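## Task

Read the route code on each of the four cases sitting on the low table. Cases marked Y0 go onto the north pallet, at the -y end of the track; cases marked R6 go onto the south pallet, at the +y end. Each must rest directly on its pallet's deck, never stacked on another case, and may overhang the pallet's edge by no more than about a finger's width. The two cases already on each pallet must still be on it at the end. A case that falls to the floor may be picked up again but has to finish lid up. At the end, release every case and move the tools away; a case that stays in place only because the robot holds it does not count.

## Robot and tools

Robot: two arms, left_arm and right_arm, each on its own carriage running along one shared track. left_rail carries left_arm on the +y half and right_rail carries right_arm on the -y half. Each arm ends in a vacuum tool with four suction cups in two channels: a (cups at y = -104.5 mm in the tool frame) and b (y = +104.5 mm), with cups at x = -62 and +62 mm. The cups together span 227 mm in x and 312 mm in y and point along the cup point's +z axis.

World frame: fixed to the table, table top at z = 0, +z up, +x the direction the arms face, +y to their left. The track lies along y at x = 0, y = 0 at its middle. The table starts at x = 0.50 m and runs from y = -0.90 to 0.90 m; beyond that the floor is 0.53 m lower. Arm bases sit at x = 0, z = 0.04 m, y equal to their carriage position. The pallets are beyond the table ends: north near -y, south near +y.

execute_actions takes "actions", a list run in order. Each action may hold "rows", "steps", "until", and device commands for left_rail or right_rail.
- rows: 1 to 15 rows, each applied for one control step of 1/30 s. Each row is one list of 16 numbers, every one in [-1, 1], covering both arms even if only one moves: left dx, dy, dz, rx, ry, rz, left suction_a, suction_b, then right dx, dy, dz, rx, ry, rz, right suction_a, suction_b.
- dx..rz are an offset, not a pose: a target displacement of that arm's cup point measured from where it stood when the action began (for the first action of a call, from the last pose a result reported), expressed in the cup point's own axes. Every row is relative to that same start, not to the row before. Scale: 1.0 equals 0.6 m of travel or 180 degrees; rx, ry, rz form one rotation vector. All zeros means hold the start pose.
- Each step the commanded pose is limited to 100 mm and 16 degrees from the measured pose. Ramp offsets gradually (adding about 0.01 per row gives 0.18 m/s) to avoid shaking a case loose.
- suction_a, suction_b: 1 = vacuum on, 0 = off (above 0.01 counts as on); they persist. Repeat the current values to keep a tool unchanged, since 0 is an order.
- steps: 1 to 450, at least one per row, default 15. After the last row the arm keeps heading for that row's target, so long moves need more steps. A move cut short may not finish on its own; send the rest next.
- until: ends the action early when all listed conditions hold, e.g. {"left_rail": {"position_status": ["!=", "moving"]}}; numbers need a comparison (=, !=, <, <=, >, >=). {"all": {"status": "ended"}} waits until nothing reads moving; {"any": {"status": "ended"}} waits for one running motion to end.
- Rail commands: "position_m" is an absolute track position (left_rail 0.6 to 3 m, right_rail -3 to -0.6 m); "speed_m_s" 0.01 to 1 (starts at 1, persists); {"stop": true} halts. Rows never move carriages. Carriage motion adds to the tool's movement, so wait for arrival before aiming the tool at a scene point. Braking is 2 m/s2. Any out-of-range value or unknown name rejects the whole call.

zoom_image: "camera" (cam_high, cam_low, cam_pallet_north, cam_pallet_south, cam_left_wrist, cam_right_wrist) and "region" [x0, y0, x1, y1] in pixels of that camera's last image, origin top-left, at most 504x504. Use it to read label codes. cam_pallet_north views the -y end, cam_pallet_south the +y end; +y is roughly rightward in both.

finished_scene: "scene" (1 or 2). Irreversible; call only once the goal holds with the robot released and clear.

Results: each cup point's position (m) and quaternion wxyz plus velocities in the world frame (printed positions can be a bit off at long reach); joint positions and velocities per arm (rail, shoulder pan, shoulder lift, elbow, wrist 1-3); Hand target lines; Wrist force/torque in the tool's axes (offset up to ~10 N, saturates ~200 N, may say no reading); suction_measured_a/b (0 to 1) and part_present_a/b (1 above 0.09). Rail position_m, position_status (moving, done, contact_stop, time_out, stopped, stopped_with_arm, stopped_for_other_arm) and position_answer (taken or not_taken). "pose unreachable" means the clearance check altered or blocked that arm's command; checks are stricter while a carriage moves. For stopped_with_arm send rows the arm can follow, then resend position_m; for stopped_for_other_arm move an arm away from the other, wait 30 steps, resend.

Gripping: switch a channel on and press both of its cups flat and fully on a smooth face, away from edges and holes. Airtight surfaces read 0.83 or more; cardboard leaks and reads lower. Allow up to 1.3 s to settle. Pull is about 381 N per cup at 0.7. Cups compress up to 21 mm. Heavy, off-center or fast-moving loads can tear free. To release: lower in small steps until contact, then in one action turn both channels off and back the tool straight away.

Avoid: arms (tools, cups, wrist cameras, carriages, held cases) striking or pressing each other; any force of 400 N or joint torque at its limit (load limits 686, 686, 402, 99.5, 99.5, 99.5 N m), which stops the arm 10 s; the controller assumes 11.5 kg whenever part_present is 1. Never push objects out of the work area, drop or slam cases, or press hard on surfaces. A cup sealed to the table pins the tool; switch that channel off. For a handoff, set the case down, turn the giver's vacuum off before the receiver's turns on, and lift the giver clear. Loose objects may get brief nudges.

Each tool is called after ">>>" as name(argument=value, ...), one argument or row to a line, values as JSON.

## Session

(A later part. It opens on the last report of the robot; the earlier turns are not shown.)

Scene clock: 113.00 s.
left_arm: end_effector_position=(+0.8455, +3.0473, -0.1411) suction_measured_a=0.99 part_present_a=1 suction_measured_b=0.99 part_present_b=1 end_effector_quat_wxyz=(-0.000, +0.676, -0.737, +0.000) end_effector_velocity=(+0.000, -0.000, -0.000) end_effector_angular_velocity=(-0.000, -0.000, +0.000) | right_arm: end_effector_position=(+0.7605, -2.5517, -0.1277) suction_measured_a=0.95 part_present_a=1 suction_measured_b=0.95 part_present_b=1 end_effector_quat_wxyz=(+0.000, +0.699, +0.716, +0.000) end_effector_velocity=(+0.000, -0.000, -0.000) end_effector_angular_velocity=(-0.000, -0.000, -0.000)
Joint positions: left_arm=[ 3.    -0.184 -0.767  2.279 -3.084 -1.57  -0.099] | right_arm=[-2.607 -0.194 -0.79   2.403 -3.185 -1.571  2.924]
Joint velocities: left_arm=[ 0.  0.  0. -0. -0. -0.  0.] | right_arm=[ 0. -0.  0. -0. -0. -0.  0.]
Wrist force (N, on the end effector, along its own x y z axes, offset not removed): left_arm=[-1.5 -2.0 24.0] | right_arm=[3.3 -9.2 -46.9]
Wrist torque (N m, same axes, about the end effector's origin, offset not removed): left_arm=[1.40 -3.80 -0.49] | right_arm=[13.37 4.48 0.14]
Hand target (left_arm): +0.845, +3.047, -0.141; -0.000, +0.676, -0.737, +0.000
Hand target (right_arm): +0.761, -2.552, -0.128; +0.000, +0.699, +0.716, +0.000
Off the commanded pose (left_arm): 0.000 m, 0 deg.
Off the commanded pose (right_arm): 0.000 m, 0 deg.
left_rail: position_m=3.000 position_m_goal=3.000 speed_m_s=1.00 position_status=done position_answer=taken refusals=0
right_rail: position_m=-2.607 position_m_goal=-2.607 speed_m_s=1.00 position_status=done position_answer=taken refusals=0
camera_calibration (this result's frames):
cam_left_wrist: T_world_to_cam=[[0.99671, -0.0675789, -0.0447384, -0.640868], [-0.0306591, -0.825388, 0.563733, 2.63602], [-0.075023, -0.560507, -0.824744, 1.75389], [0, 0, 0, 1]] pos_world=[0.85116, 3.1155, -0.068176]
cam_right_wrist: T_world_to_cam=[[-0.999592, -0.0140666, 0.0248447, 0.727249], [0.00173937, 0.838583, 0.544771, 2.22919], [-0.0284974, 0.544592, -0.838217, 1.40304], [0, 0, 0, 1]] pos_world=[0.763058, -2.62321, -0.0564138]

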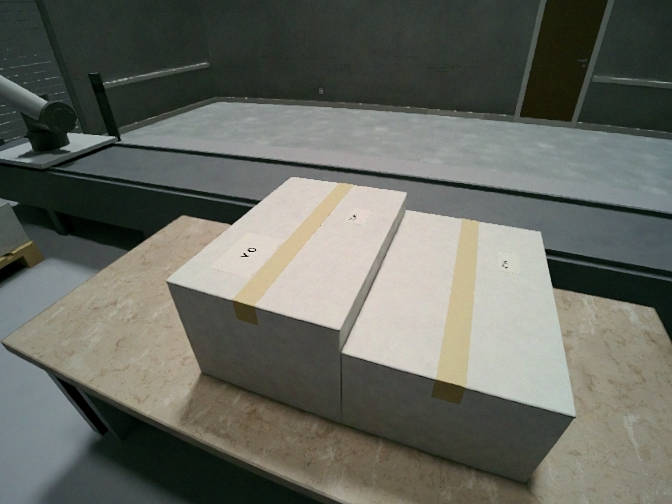

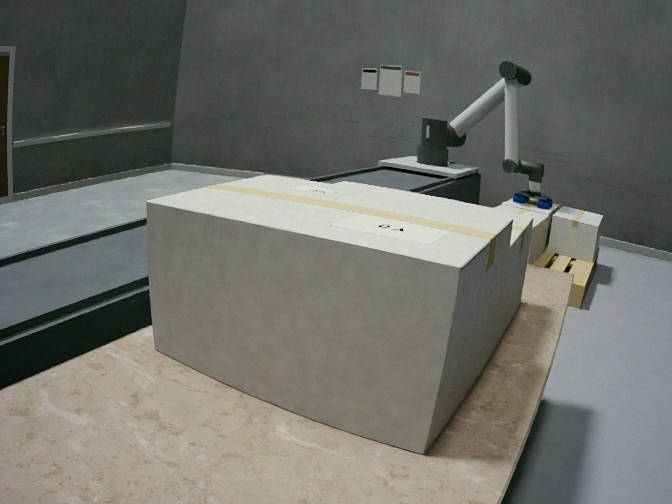

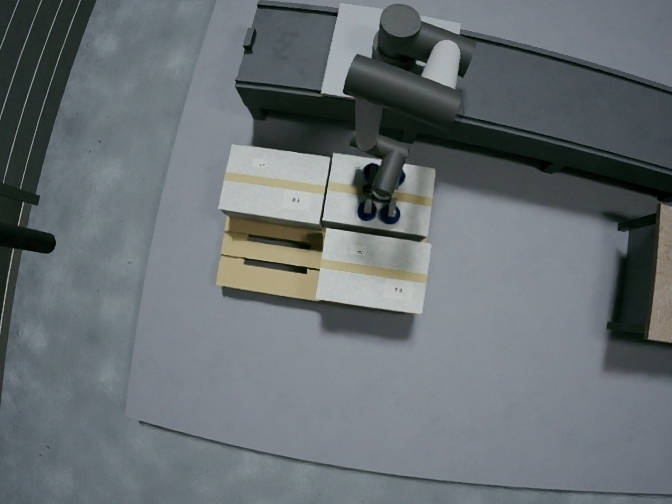

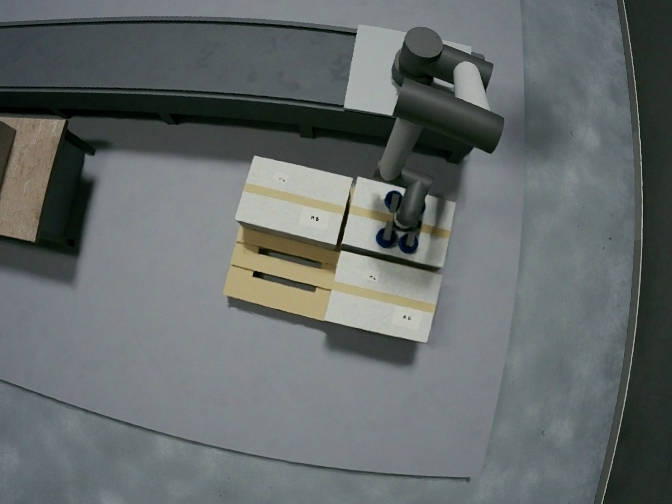

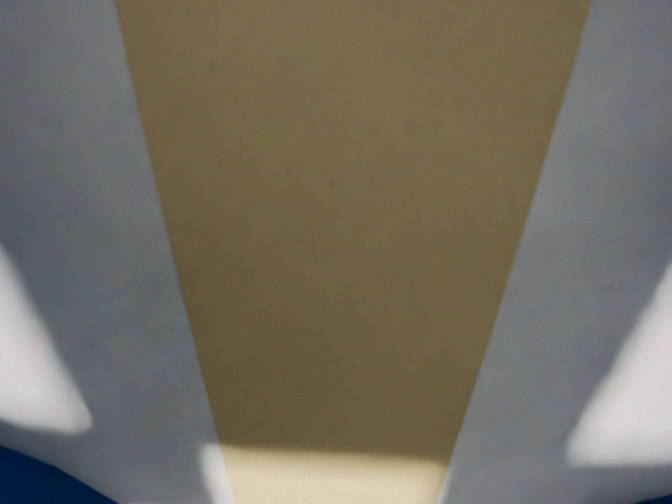

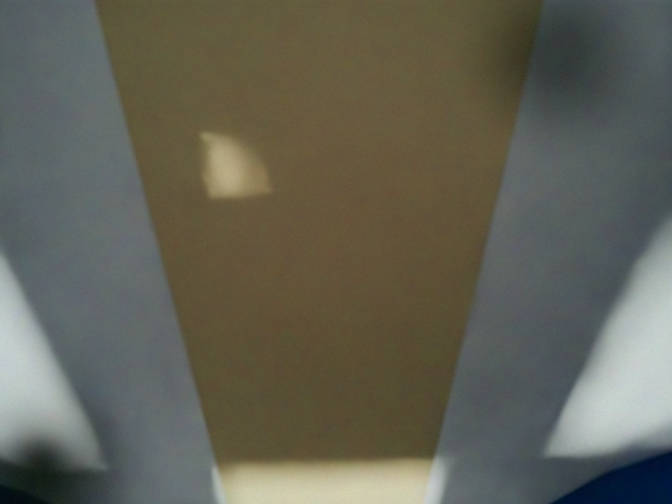

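>>> execute_actions(
  actions=[
    {"rows":[[0,0,0.0073,0,0,0,1,1, 0,0,0,0,0,0,1,1]],"steps":1},
  ],
)

Scene clock: 114.67 s.
left_arm: end_effector_position=(+0.8455, +3.0473, -0.1411) suction_measured_a=0.99 part_present_a=1 suction_measured_b=0.99 part_present_b=1 end_effector_quat_wxyz=(-0.000, +0.676, -0.737, +0.000) end_effector_velocity=(-0.000, +0.000, -0.005) end_effector_angular_velocity=(-0.000, -0.000, +0.000) | right_arm: end_effector_position=(+0.7605, -2.5517, -0.1277) suction_measured_a=0.95 part_present_a=1 suction_measured_b=0.95 part_present_b=1 end_effector_quat_wxyz=(+0.000, +0.699, +0.716, +0.000) end_effector_velocity=(+0.000, +0.000, -0.000) end_effector_angular_velocity=(-0.000, -0.000, -0.000)
Joint positions: left_arm=[ 3.    -0.184 -0.767  2.279 -3.084 -1.57  -0.099] | right_arm=[-2.607 -0.194 -0.79   2.403 -3.185 -1.571  2.924]
Joint velocities: left_arm=[ 0.     0.     0.008 -0.001 -0.007 -0.     0.   ] | right_arm=[ 0.  0.  0. -0. -0. -0.  0.]
Wrist force (N, on the end effector, along its own x y z axes, offset not removed): left_arm=[-0.6 0.8 26.8] | right_arm=[2.0 -12.3 -48.2]
Wrist torque (N m, same axes, about the end effector's origin, offset not removed): left_arm=[1.69 -3.88 -0.52] | right_arm=[13.04 4.48 0.13]
Hand target (left_arm): +0.845, +3.047, -0.145; -0.000, +0.676, -0.737, +0.000
Hand target (right_arm): +0.761, -2.552, -0.128; +0.000, +0.699, +0.716, +0.000
Off the commanded pose (left_arm): 0.004 m, 0 deg.
Off the commanded pose (right_arm): 0.000 m, 0 deg.
left_rail: position_m=3.000 position_m_goal=3.000 speed_m_s=1.00 position_status=done position_answer=taken refusals=0
right_rail: position_m=-2.607 position_m_goal=-2.607 speed_m_s=1.00 position_status=done position_answer=taken refusals=0
camera_calibration (this result's frames):
cam_left_wrist: T_world_to_cam=[[0.99671, -0.0675789, -0.0447374, -0.640873], [-0.0306596, -0.825387, 0.563734, 2.63604], [-0.0750221, -0.560507, -0.824744, 1.75386], [0, 0, 0, 1]] pos_world=[0.851163, 3.1155, -0.0682107]
cam_right_wrist: T_world_to_cam=[[-0.999592, -0.0140663, 0.0248447, 0.72725], [0.00173961, 0.838583, 0.544771, 2.22919], [-0.0284973, 0.544592, -0.838217, 1.40304], [0, 0, 0, 1]] pos_world=[0.763058, -2.62321, -0.0564139]

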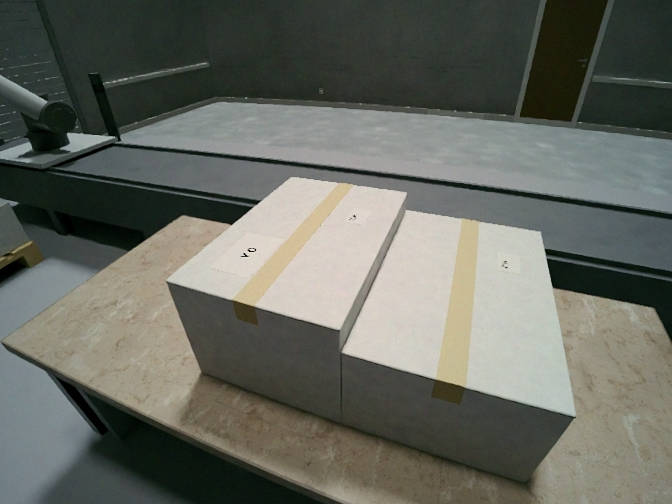

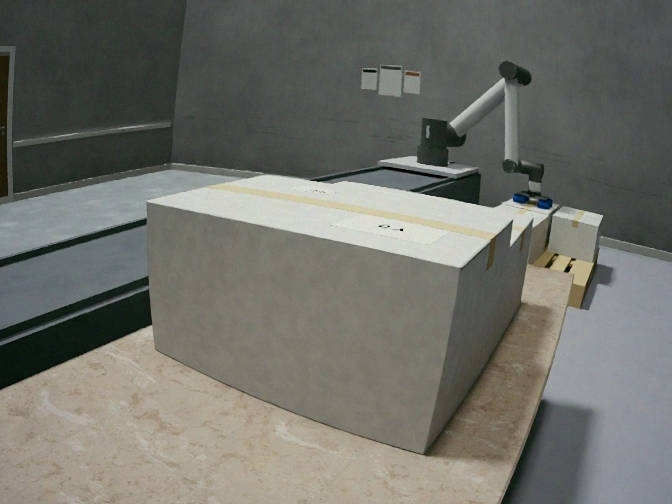

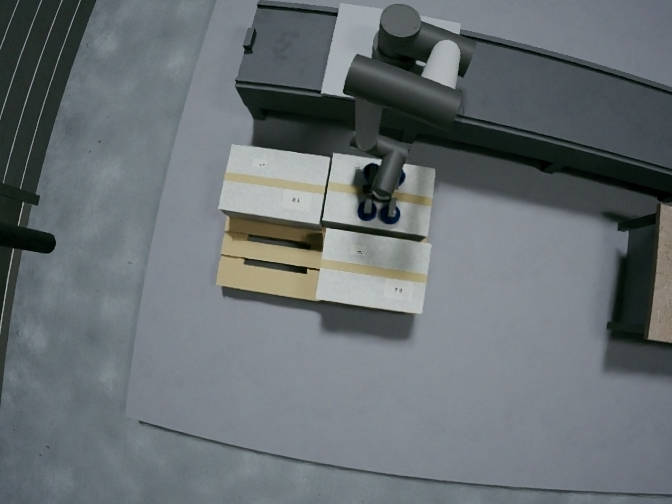

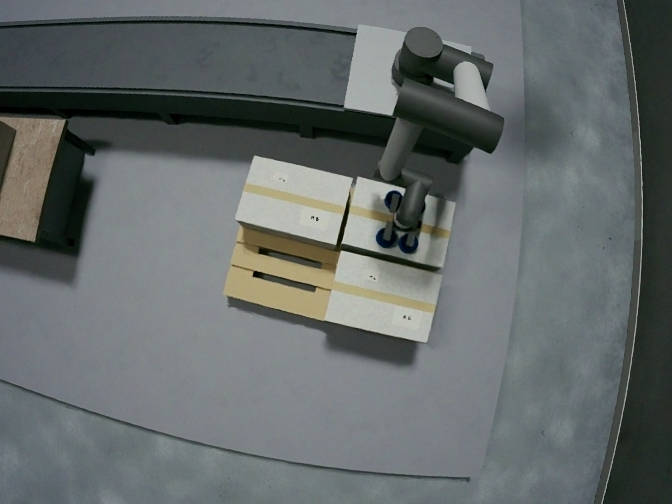

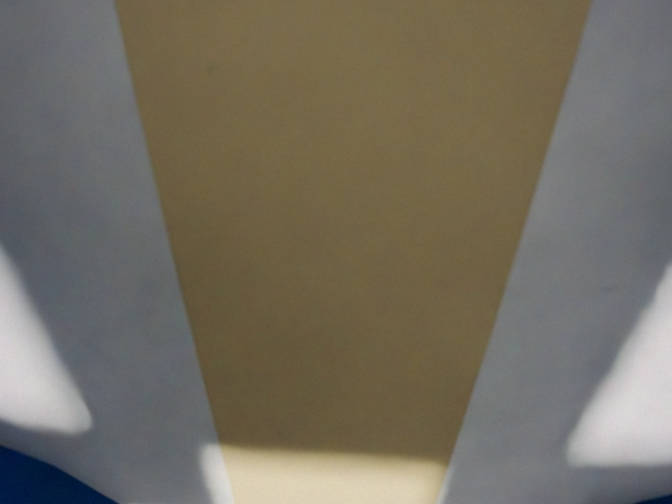

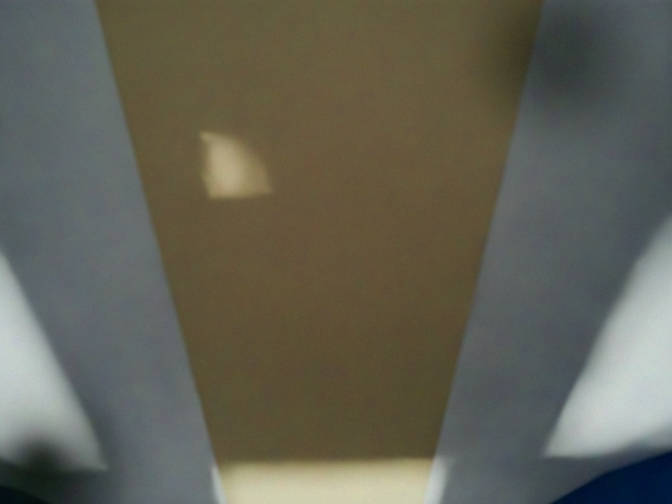

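>>> execute_actions(
  actions=[
    {"rows":[[0,0,0.009,0,0,0,1,1, 0,0,0,0,0,0,1,1]],"steps":1},
  ],
)

Scene clock: 115.67 s.
left_arm: end_effector_position=(+0.8455, +3.0473, -0.1455) suction_measured_a=0.99 part_present_a=1 suction_measured_b=0.99 part_present_b=1 end_effector_quat_wxyz=(-0.000, +0.676, -0.737, +0.000) end_effector_velocity=(+0.000, -0.000, -0.001) end_effector_angular_velocity=(-0.000, -0.000, +0.000) | right_arm: end_effector_position=(+0.7605, -2.5517, -0.1277) suction_measured_a=0.95 part_present_a=1 suction_measured_b=0.95 part_present_b=1 end_effector_quat_wxyz=(+0.000, +0.699, +0.716, +0.000) end_effector_velocity=(+0.000, +0.000, +0.000) end_effector_angular_velocity=(+0.000, -0.000, +0.000)
Joint positions: left_arm=[ 3.    -0.184 -0.76   2.278 -3.089 -1.57  -0.099] | right_arm=[-2.607 -0.194 -0.79   2.403 -3.185 -1.571  2.924]
Joint velocities: left_arm=[ 0.     0.     0.002 -0.    -0.002  0.    -0.   ] | right_arm=[ 0. -0. -0.  0. -0.  0. -0.]
Wrist force (N, on the end effector, along its own x y z axes, offset not removed): left_arm=[-1.2 -1.6 25.5] | right_arm=[6.4 -6.9 -48.7]
Wrist torque (N m, same axes, about the end effector's origin, offset not removed): left_arm=[1.34 -3.85 -0.60] | right_arm=[13.74 3.88 0.30]
Hand target (left_arm): +0.846, +3.047, -0.147; -0.000, +0.676, -0.737, +0.000
Hand target (right_arm): +0.761, -2.552, -0.128; +0.000, +0.699, +0.716, +0.000
Off the commanded pose (left_arm): 0.001 m, 0 deg.
Off the commanded pose (right_arm): 0.000 m, 0 deg.
left_rail: position_m=3.000 position_m_goal=3.000 speed_m_s=1.00 position_status=done position_answer=taken refusals=0
right_rail: position_m=-2.607 position_m_goal=-2.607 speed_m_s=1.00 position_status=done position_answer=taken refusals=0
camera_calibration (this result's frames):
cam_left_wrist: T_world_to_cam=[[0.996709, -0.0675775, -0.0447708, -0.641059], [-0.0306412, -0.825399, 0.563717, 2.6385], [-0.0750484, -0.56049, -0.824754, 1.75027], [0, 0, 0, 1]] pos_world=[0.851151, 3.11551, -0.0725327]
cam_right_wrist: T_world_to_cam=[[-0.999592, -0.0140665, 0.0248451, 0.727249], [0.00173964, 0.838583, 0.544771, 2.22919], [-0.0284977, 0.544592, -0.838217, 1.40304], [0, 0, 0, 1]] pos_world=[0.763058, -2.62321, -0.056414]

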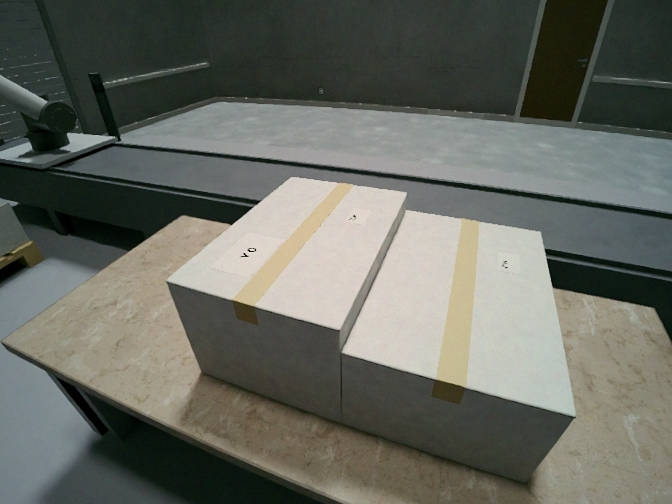

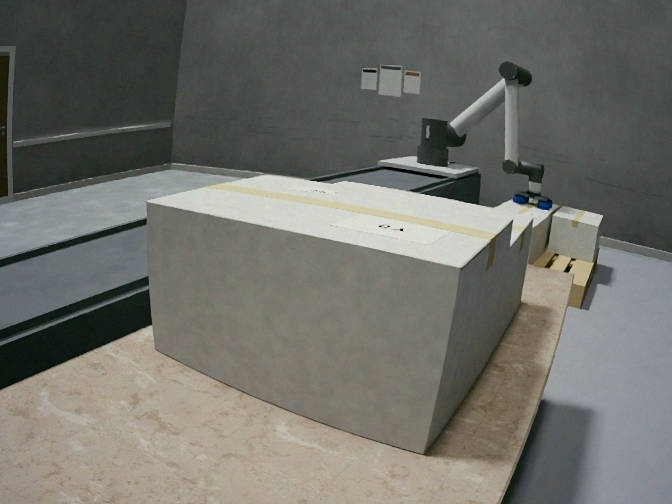

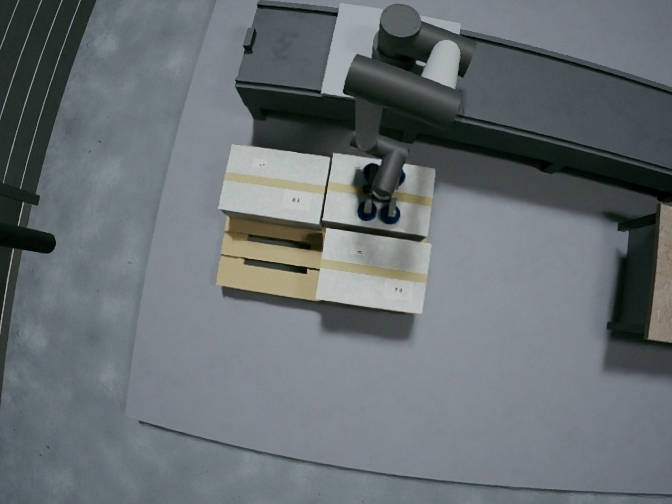

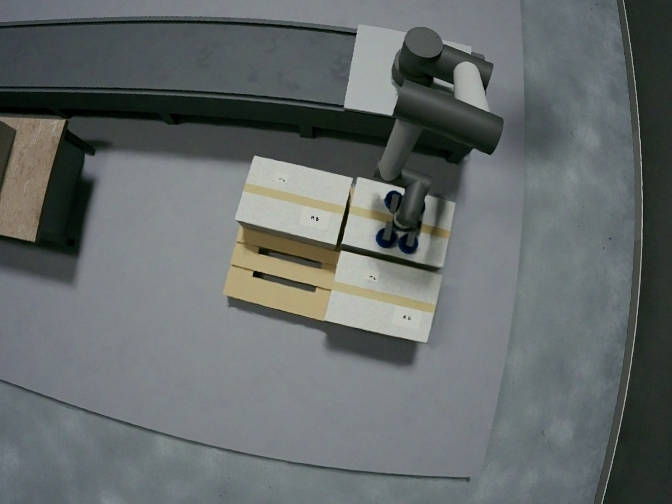

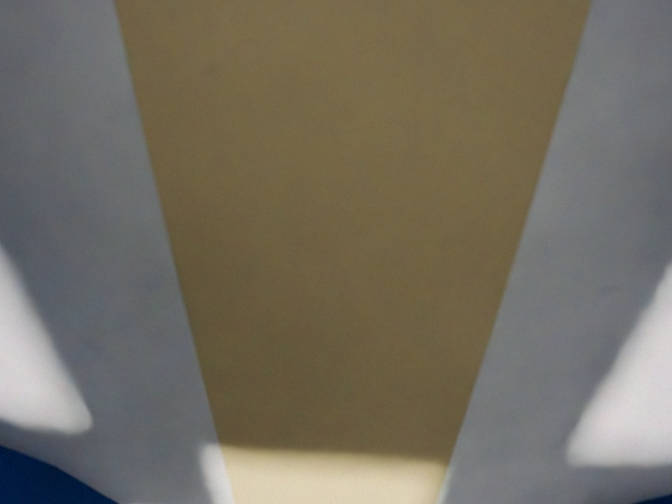

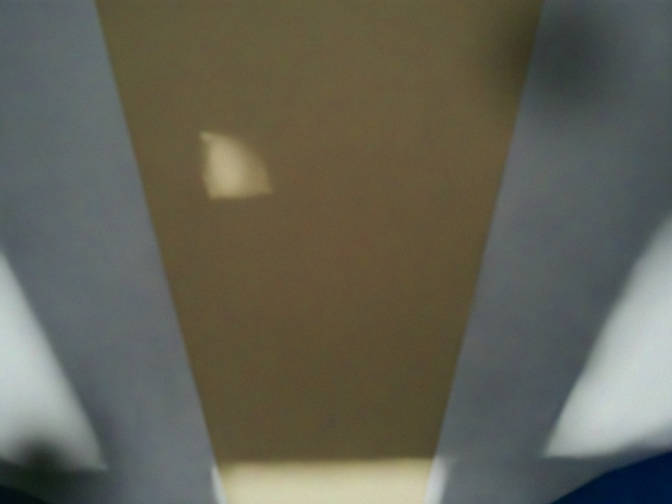

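>>> execute_actions(
  actions=[
    {"rows":[[0,0,0.003,0,0,0,1,1, 0,0,0,0,0,0,1,1]],"steps":1},
  ],
)

Scene clock: 116.33 s.
left_arm: end_effector_position=(+0.8455, +3.0473, -0.1465) suction_measured_a=0.99 part_present_a=1 suction_measured_b=0.99 part_present_b=1 end_effector_quat_wxyz=(-0.000, +0.676, -0.737, +0.000) end_effector_velocity=(-0.000, +0.000, -0.001) end_effector_angular_velocity=(-0.000, -0.000, -0.000) | right_arm: end_effector_position=(+0.7605, -2.5517, -0.1277) suction_measured_a=0.95 part_present_a=1 suction_measured_b=0.95 part_present_b=1 end_effector_quat_wxyz=(+0.000, +0.699, +0.716, +0.000) end_effector_velocity=(+0.000, +0.000, +0.000) end_effector_angular_velocity=(+0.000, -0.000, +0.000)
Joint positions: left_arm=[ 3.    -0.184 -0.759  2.278 -3.091 -1.57  -0.099] | right_arm=[-2.607 -0.194 -0.79   2.403 -3.185 -1.571  2.924]
Joint velocities: left_arm=[ 0.    -0.     0.001 -0.    -0.001  0.    -0.   ] | right_arm=[ 0. -0. -0.  0. -0.  0. -0.]
Wrist force (N, on the end effector, along its own x y z axes, offset not removed): left_arm=[1.4 -2.5 25.9] | right_arm=[7.5 -11.2 -48.2]
Wrist torque (N m, same axes, about the end effector's origin, offset not removed): left_arm=[1.29 -4.13 -0.48] | right_arm=[13.22 3.69 0.07]
Hand target (left_arm): +0.845, +3.047, -0.147; -0.000, +0.676, -0.737, +0.000
Hand target (right_arm): +0.761, -2.552, -0.128; +0.000, +0.699, +0.716, +0.000
Off the commanded pose (left_arm): 0.001 m, 0 deg.
Off the commanded pose (right_arm): 0.000 m, 0 deg.
left_rail: position_m=3.000 position_m_goal=3.000 speed_m_s=1.00 position_status=done position_answer=taken refusals=0
right_rail: position_m=-2.607 position_m_goal=-2.607 speed_m_s=1.00 position_status=done position_answer=taken refusals=0
camera_calibration (this result's frames):
cam_left_wrist: T_world_to_cam=[[0.99671, -0.0675778, -0.0447416, -0.641128], [-0.0306575, -0.825396, 0.563721, 2.63911], [-0.0750245, -0.560494, -0.824753, 1.74937], [0, 0, 0, 1]] pos_world=[0.851174, 3.1155, -0.0736042]
cam_right_wrist: T_world_to_cam=[[-0.999592, -0.0140666, 0.0248449, 0.727249], [0.00173951, 0.838583, 0.544771, 2.22919], [-0.0284976, 0.544592, -0.838217, 1.40304], [0, 0, 0, 1]] pos_world=[0.763058, -2.62321, -0.0564139]

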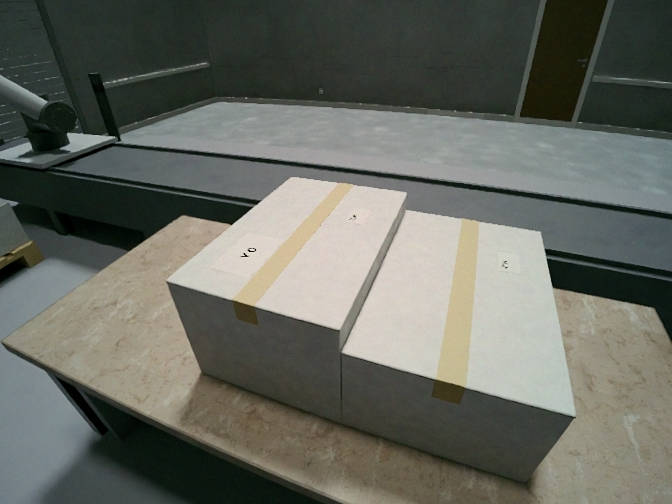

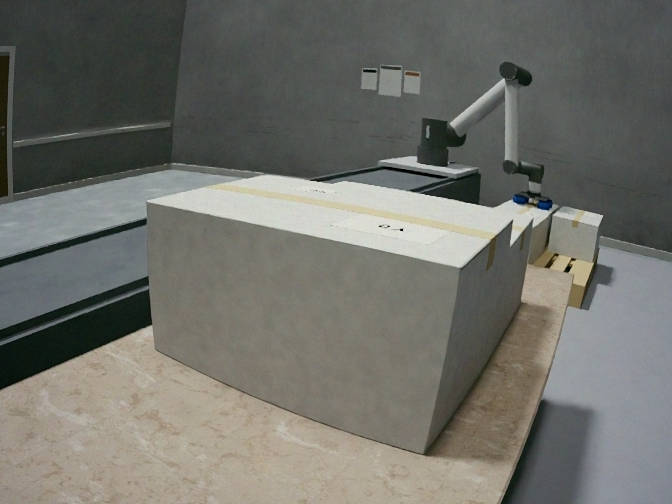

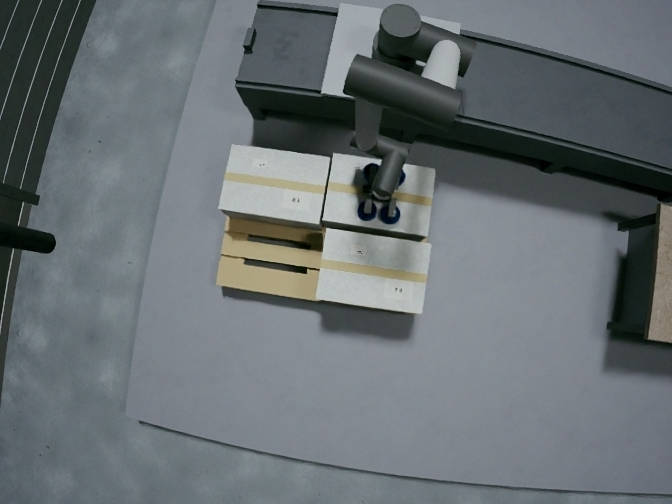

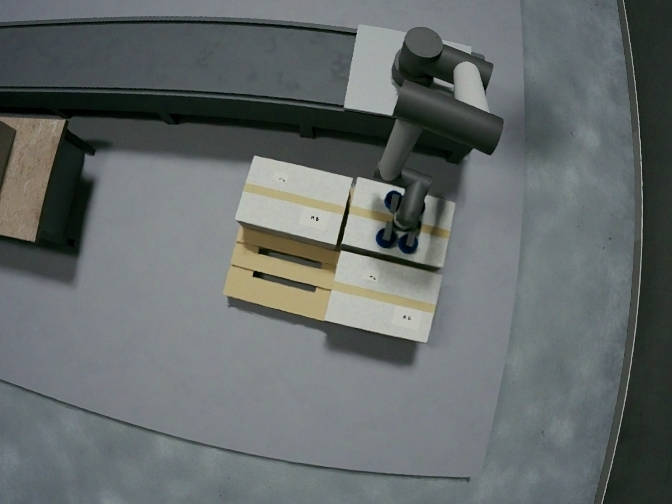

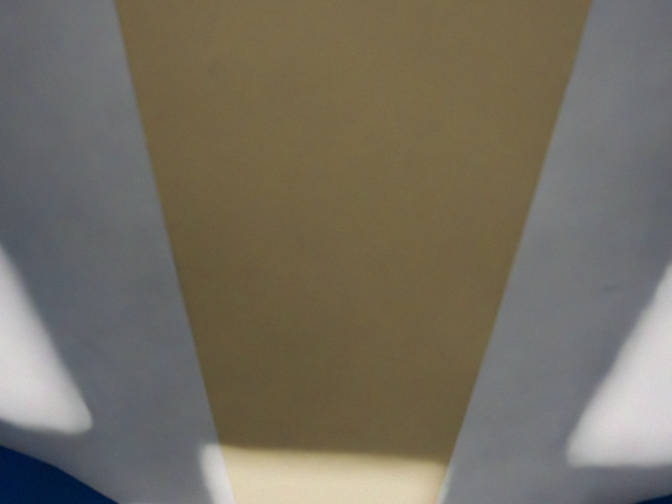

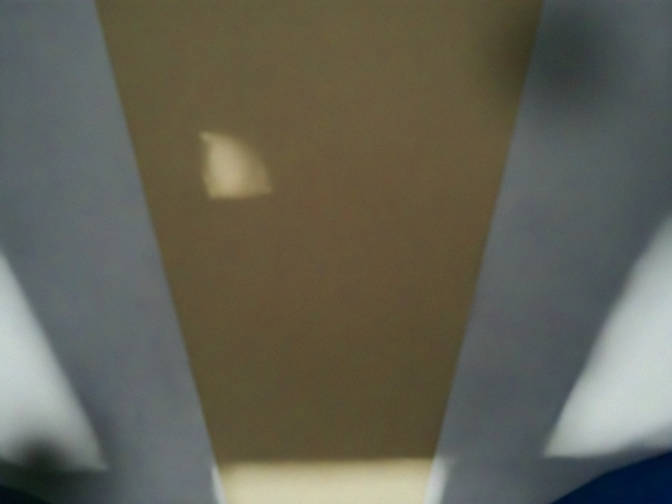

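>>> execute_actions(
  actions=[
    {"rows":[[0,0,0.003,0,0,0,1,1, 0,0,0,0,0,0,1,1]],"steps":1},
  ],
)

Scene clock: 120.77 s.
left_arm: end_effector_position=(+0.8455, +3.0473, -0.1473) suction_measured_a=0.99 part_present_a=1 suction_measured_b=0.99 part_present_b=1 end_effector_quat_wxyz=(-0.000, +0.676, -0.737, +0.000) end_effector_velocity=(-0.000, +0.000, -0.001) end_effector_angular_velocity=(-0.000, -0.000, -0.000) | right_arm: end_effector_position=(+0.7605, -2.5517, -0.1277) suction_measured_a=0.95 part_present_a=1 suction_measured_b=0.95 part_present_b=1 end_effector_quat_wxyz=(+0.000, +0.699, +0.716, +0.000) end_effector_velocity=(+0.000, +0.000, +0.000) end_effector_angular_velocity=(+0.000, -0.000, +0.000)
Joint positions: left_arm=[ 3.    -0.184 -0.758  2.278 -3.091 -1.57  -0.099] | right_arm=[-2.607 -0.194 -0.79   2.403 -3.185 -1.571  2.924]
Joint velocities: left_arm=[ 0.     0.     0.002 -0.    -0.002 -0.     0.   ] | right_arm=[ 0.  0. -0.  0.  0.  0. -0.]
Wrist force (N, on the end effector, along its own x y z axes, offset not removed): left_arm=[0.5 -4.7 24.9] | right_arm=[1.1 -9.7 -50.5]
Wrist torque (N m, same axes, about the end effector's origin, offset not removed): left_arm=[1.02 -4.09 -0.55] | right_arm=[13.47 4.57 0.08]
Hand target (left_arm): +0.846, +3.047, -0.148; -0.000, +0.676, -0.737, +0.000
Hand target (right_arm): +0.761, -2.552, -0.128; +0.000, +0.699, +0.716, +0.000
Off the commanded pose (left_arm): 0.001 m, 0 deg.
Off the commanded pose (right_arm): 0.000 m, 0 deg.
left_rail: position_m=3.000 position_m_goal=3.000 speed_m_s=1.00 position_status=done position_answer=taken refusals=0
right_rail: position_m=-2.607 position_m_goal=-2.607 speed_m_s=1.00 position_status=done position_answer=taken refusals=0
camera_calibration (this result's frames):
cam_left_wrist: T_world_to_cam=[[0.996709, -0.0675774, -0.0447753, -0.641144], [-0.0306387, -0.8254, 0.563717, 2.63952], [-0.075052, -0.56049, -0.824754, 1.74878], [0, 0, 0, 1]] pos_world=[0.851155, 3.1155, -0.0743382]
cam_right_wrist: T_world_to_cam=[[-0.999592, -0.0140664, 0.0248449, 0.727249], [0.00173962, 0.838583, 0.544771, 2.22919], [-0.0284975, 0.544592, -0.838217, 1.40304], [0, 0, 0, 1]] pos_world=[0.763058, -2.62321, -0.056414]

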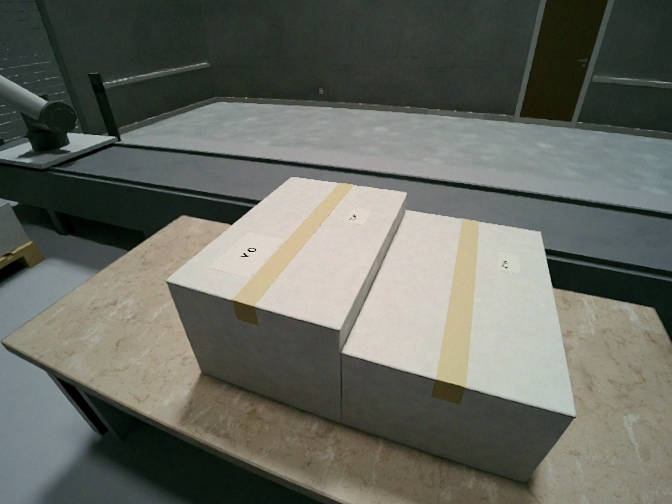

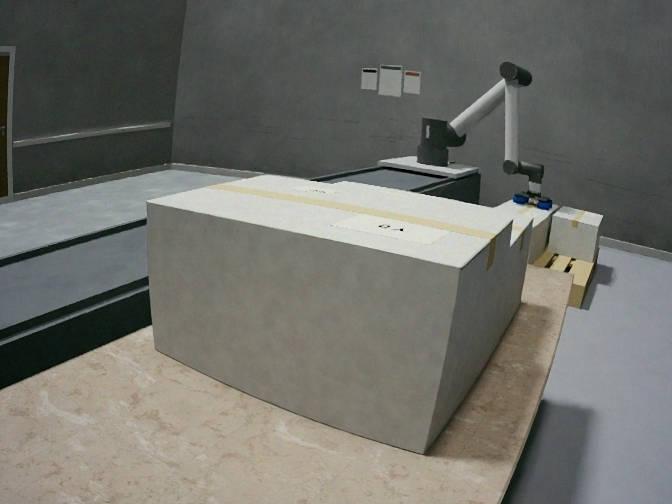

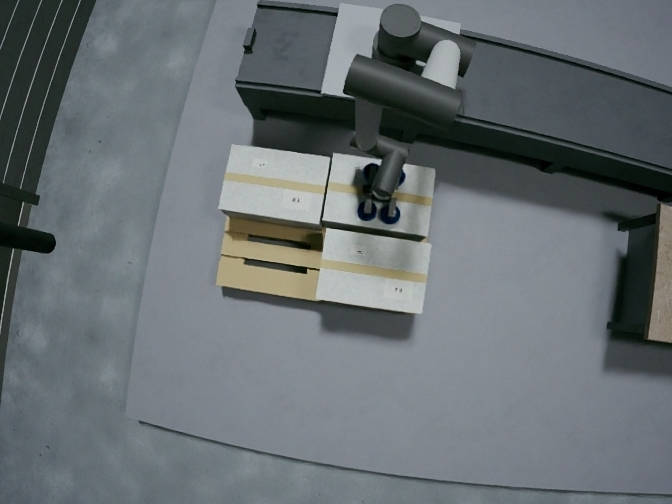

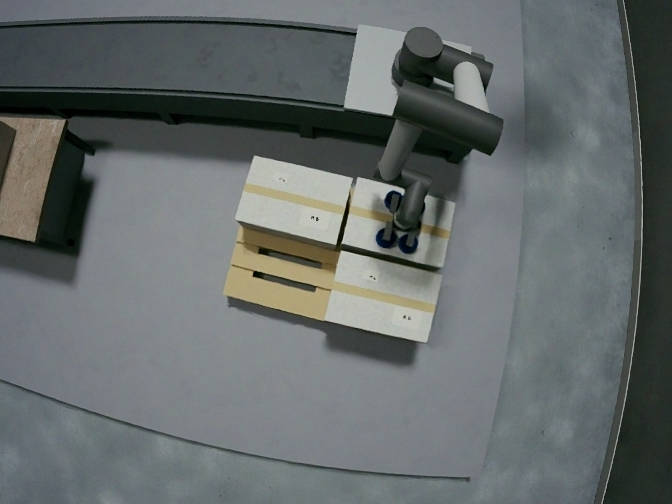

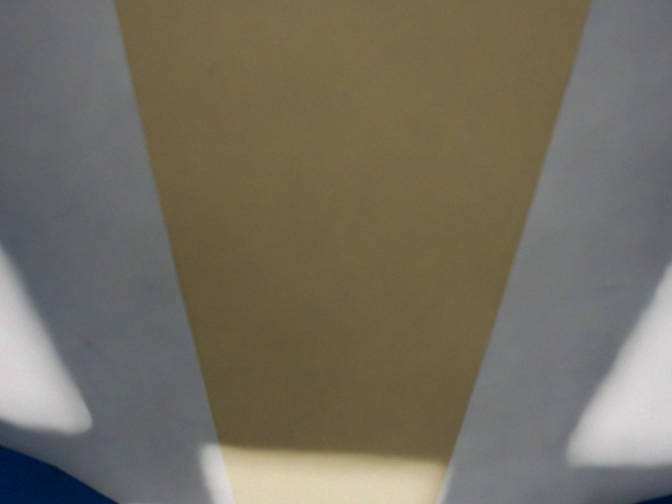

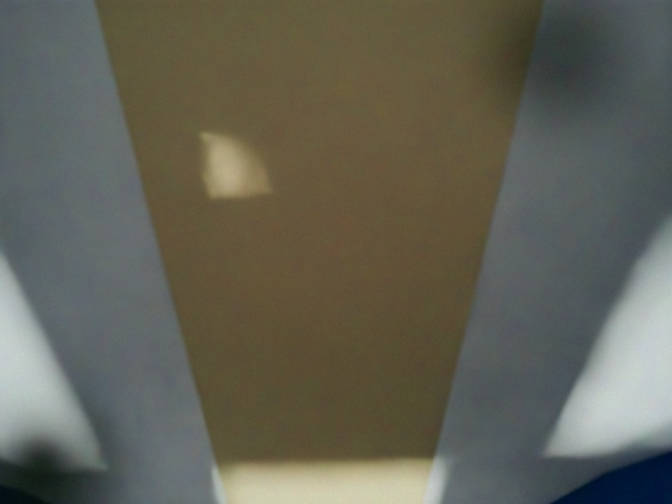

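>>> execute_actions(
  actions=[
    {"rows":[[0,0,0.003,0,0,0,1,1, 0,0,0,0,0,0,1,1]],"steps":1},
  ],
)

Scene clock: 121.27 s.
left_arm: end_effector_position=(+0.8455, +3.0473, -0.1483) suction_measured_a=0.99 part_present_a=1 suction_measured_b=0.99 part_present_b=1 end_effector_quat_wxyz=(-0.000, +0.676, -0.737, +0.000) end_effector_velocity=(-0.000, +0.000, -0.001) end_effector_angular_velocity=(-0.000, -0.000, -0.000) | right_arm: end_effector_position=(+0.7605, -2.5517, -0.1277) suction_measured_a=0.95 part_present_a=1 suction_measured_b=0.95 part_present_b=1 end_effector_quat_wxyz=(+0.000, +0.699, +0.716, +0.000) end_effector_velocity=(-0.000, +0.000, +0.000) end_effector_angular_velocity=(+0.000, +0.000, +0.000)
Joint positions: left_arm=[ 3.    -0.184 -0.756  2.277 -3.093 -1.57  -0.099] | right_arm=[-2.607 -0.194 -0.79   2.403 -3.185 -1.571  2.924]
Joint velocities: left_arm=[ 0.    -0.     0.002 -0.    -0.001 -0.     0.   ] | right_arm=[ 0.  0. -0.  0.  0.  0. -0.]
Wrist force (N, on the end effector, along its own x y z axes, offset not removed): left_arm=[1.2 1.9 29.5] | right_arm=[2.1 -9.1 -47.6]
Wrist torque (N m, same axes, about the end effector's origin, offset not removed): left_arm=[1.88 -4.25 -0.55] | right_arm=[13.50 4.31 0.07]
Hand target (left_arm): +0.845, +3.047, -0.149; -0.000, +0.676, -0.737, +0.000
Hand target (right_arm): +0.761, -2.552, -0.128; +0.000, +0.699, +0.716, +0.000
Off the commanded pose (left_arm): 0.001 m, 0 deg.
Off the commanded pose (right_arm): 0.000 m, 0 deg.
left_rail: position_m=3.000 position_m_goal=3.000 speed_m_s=1.00 position_status=done position_answer=taken refusals=0
right_rail: position_m=-2.607 position_m_goal=-2.607 speed_m_s=1.00 position_status=done position_answer=taken refusals=0
camera_calibration (this result's frames):
cam_left_wrist: T_world_to_cam=[[0.99671, -0.0675778, -0.0447479, -0.641211], [-0.0306541, -0.825397, 0.56372, 2.64011], [-0.0750297, -0.560494, -0.824753, 1.74791], [0, 0, 0, 1]] pos_world=[0.851177, 3.1155, -0.0753849]
cam_right_wrist: T_world_to_cam=[[-0.999592, -0.0140665, 0.024845, 0.727249], [0.00173965, 0.838583, 0.544771, 2.22919], [-0.0284976, 0.544592, -0.838217, 1.40304], [0, 0, 0, 1]] pos_world=[0.763058, -2.62321, -0.0564141]

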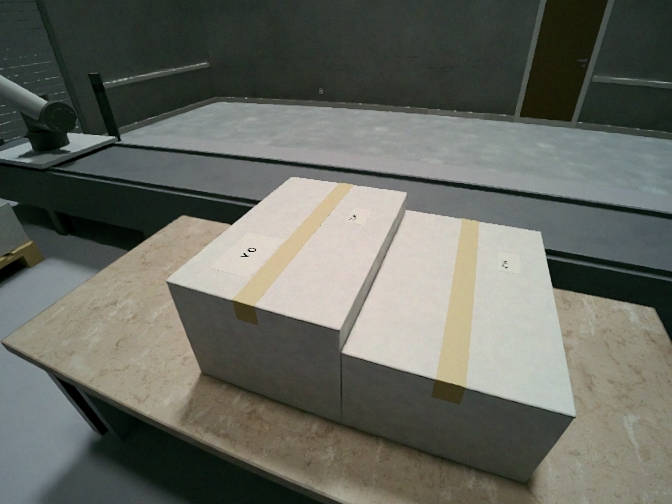

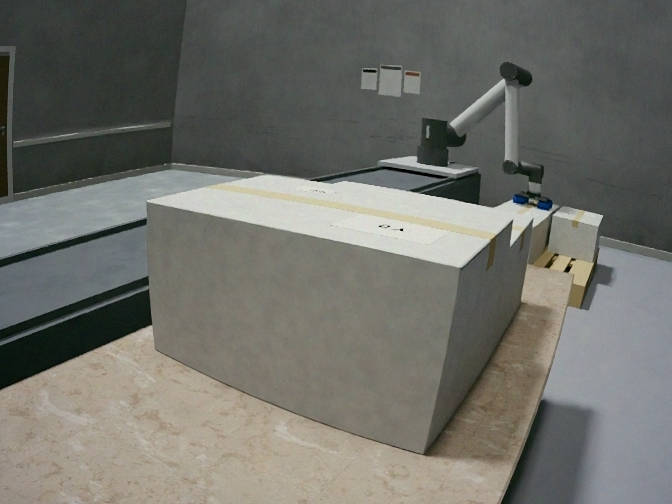

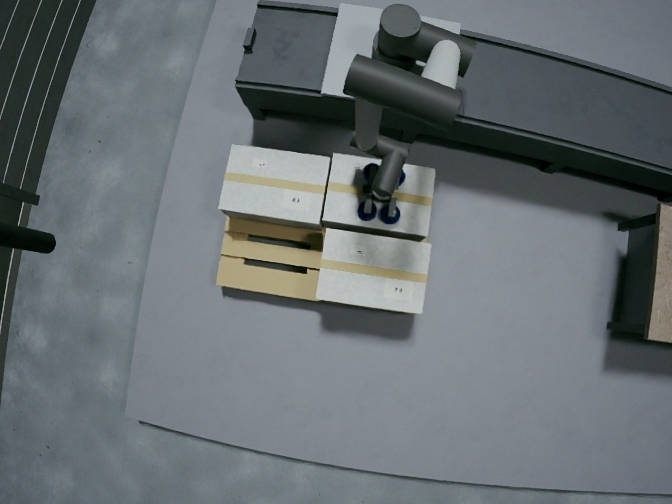

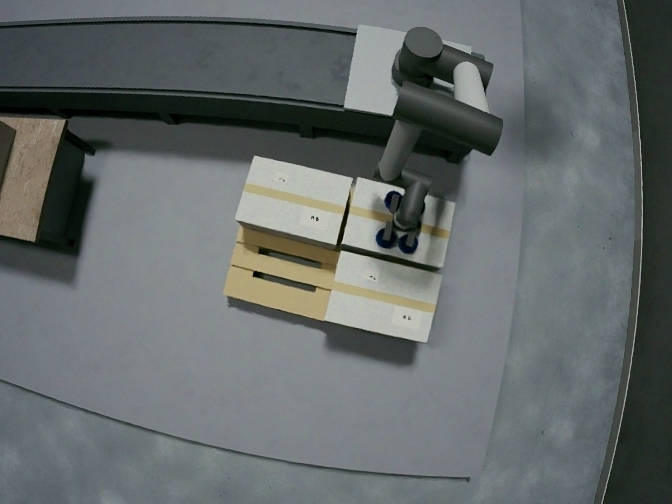

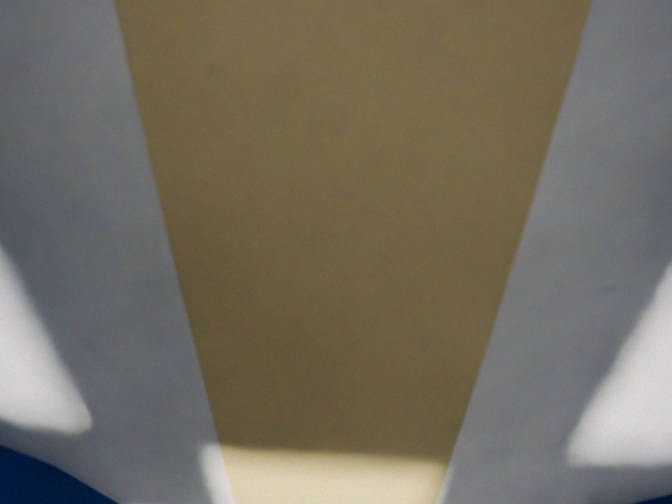

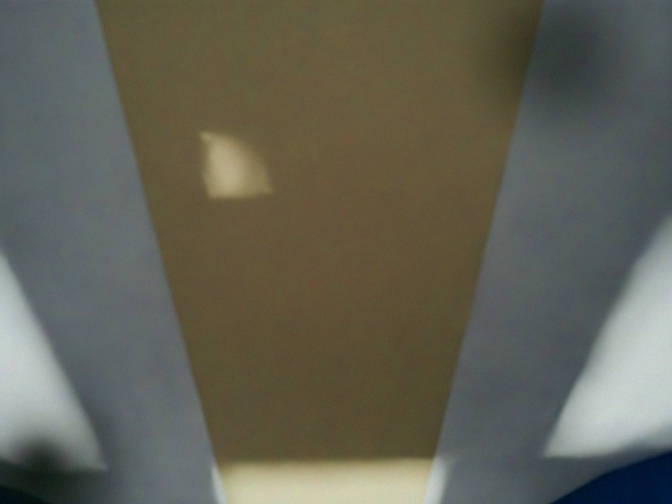

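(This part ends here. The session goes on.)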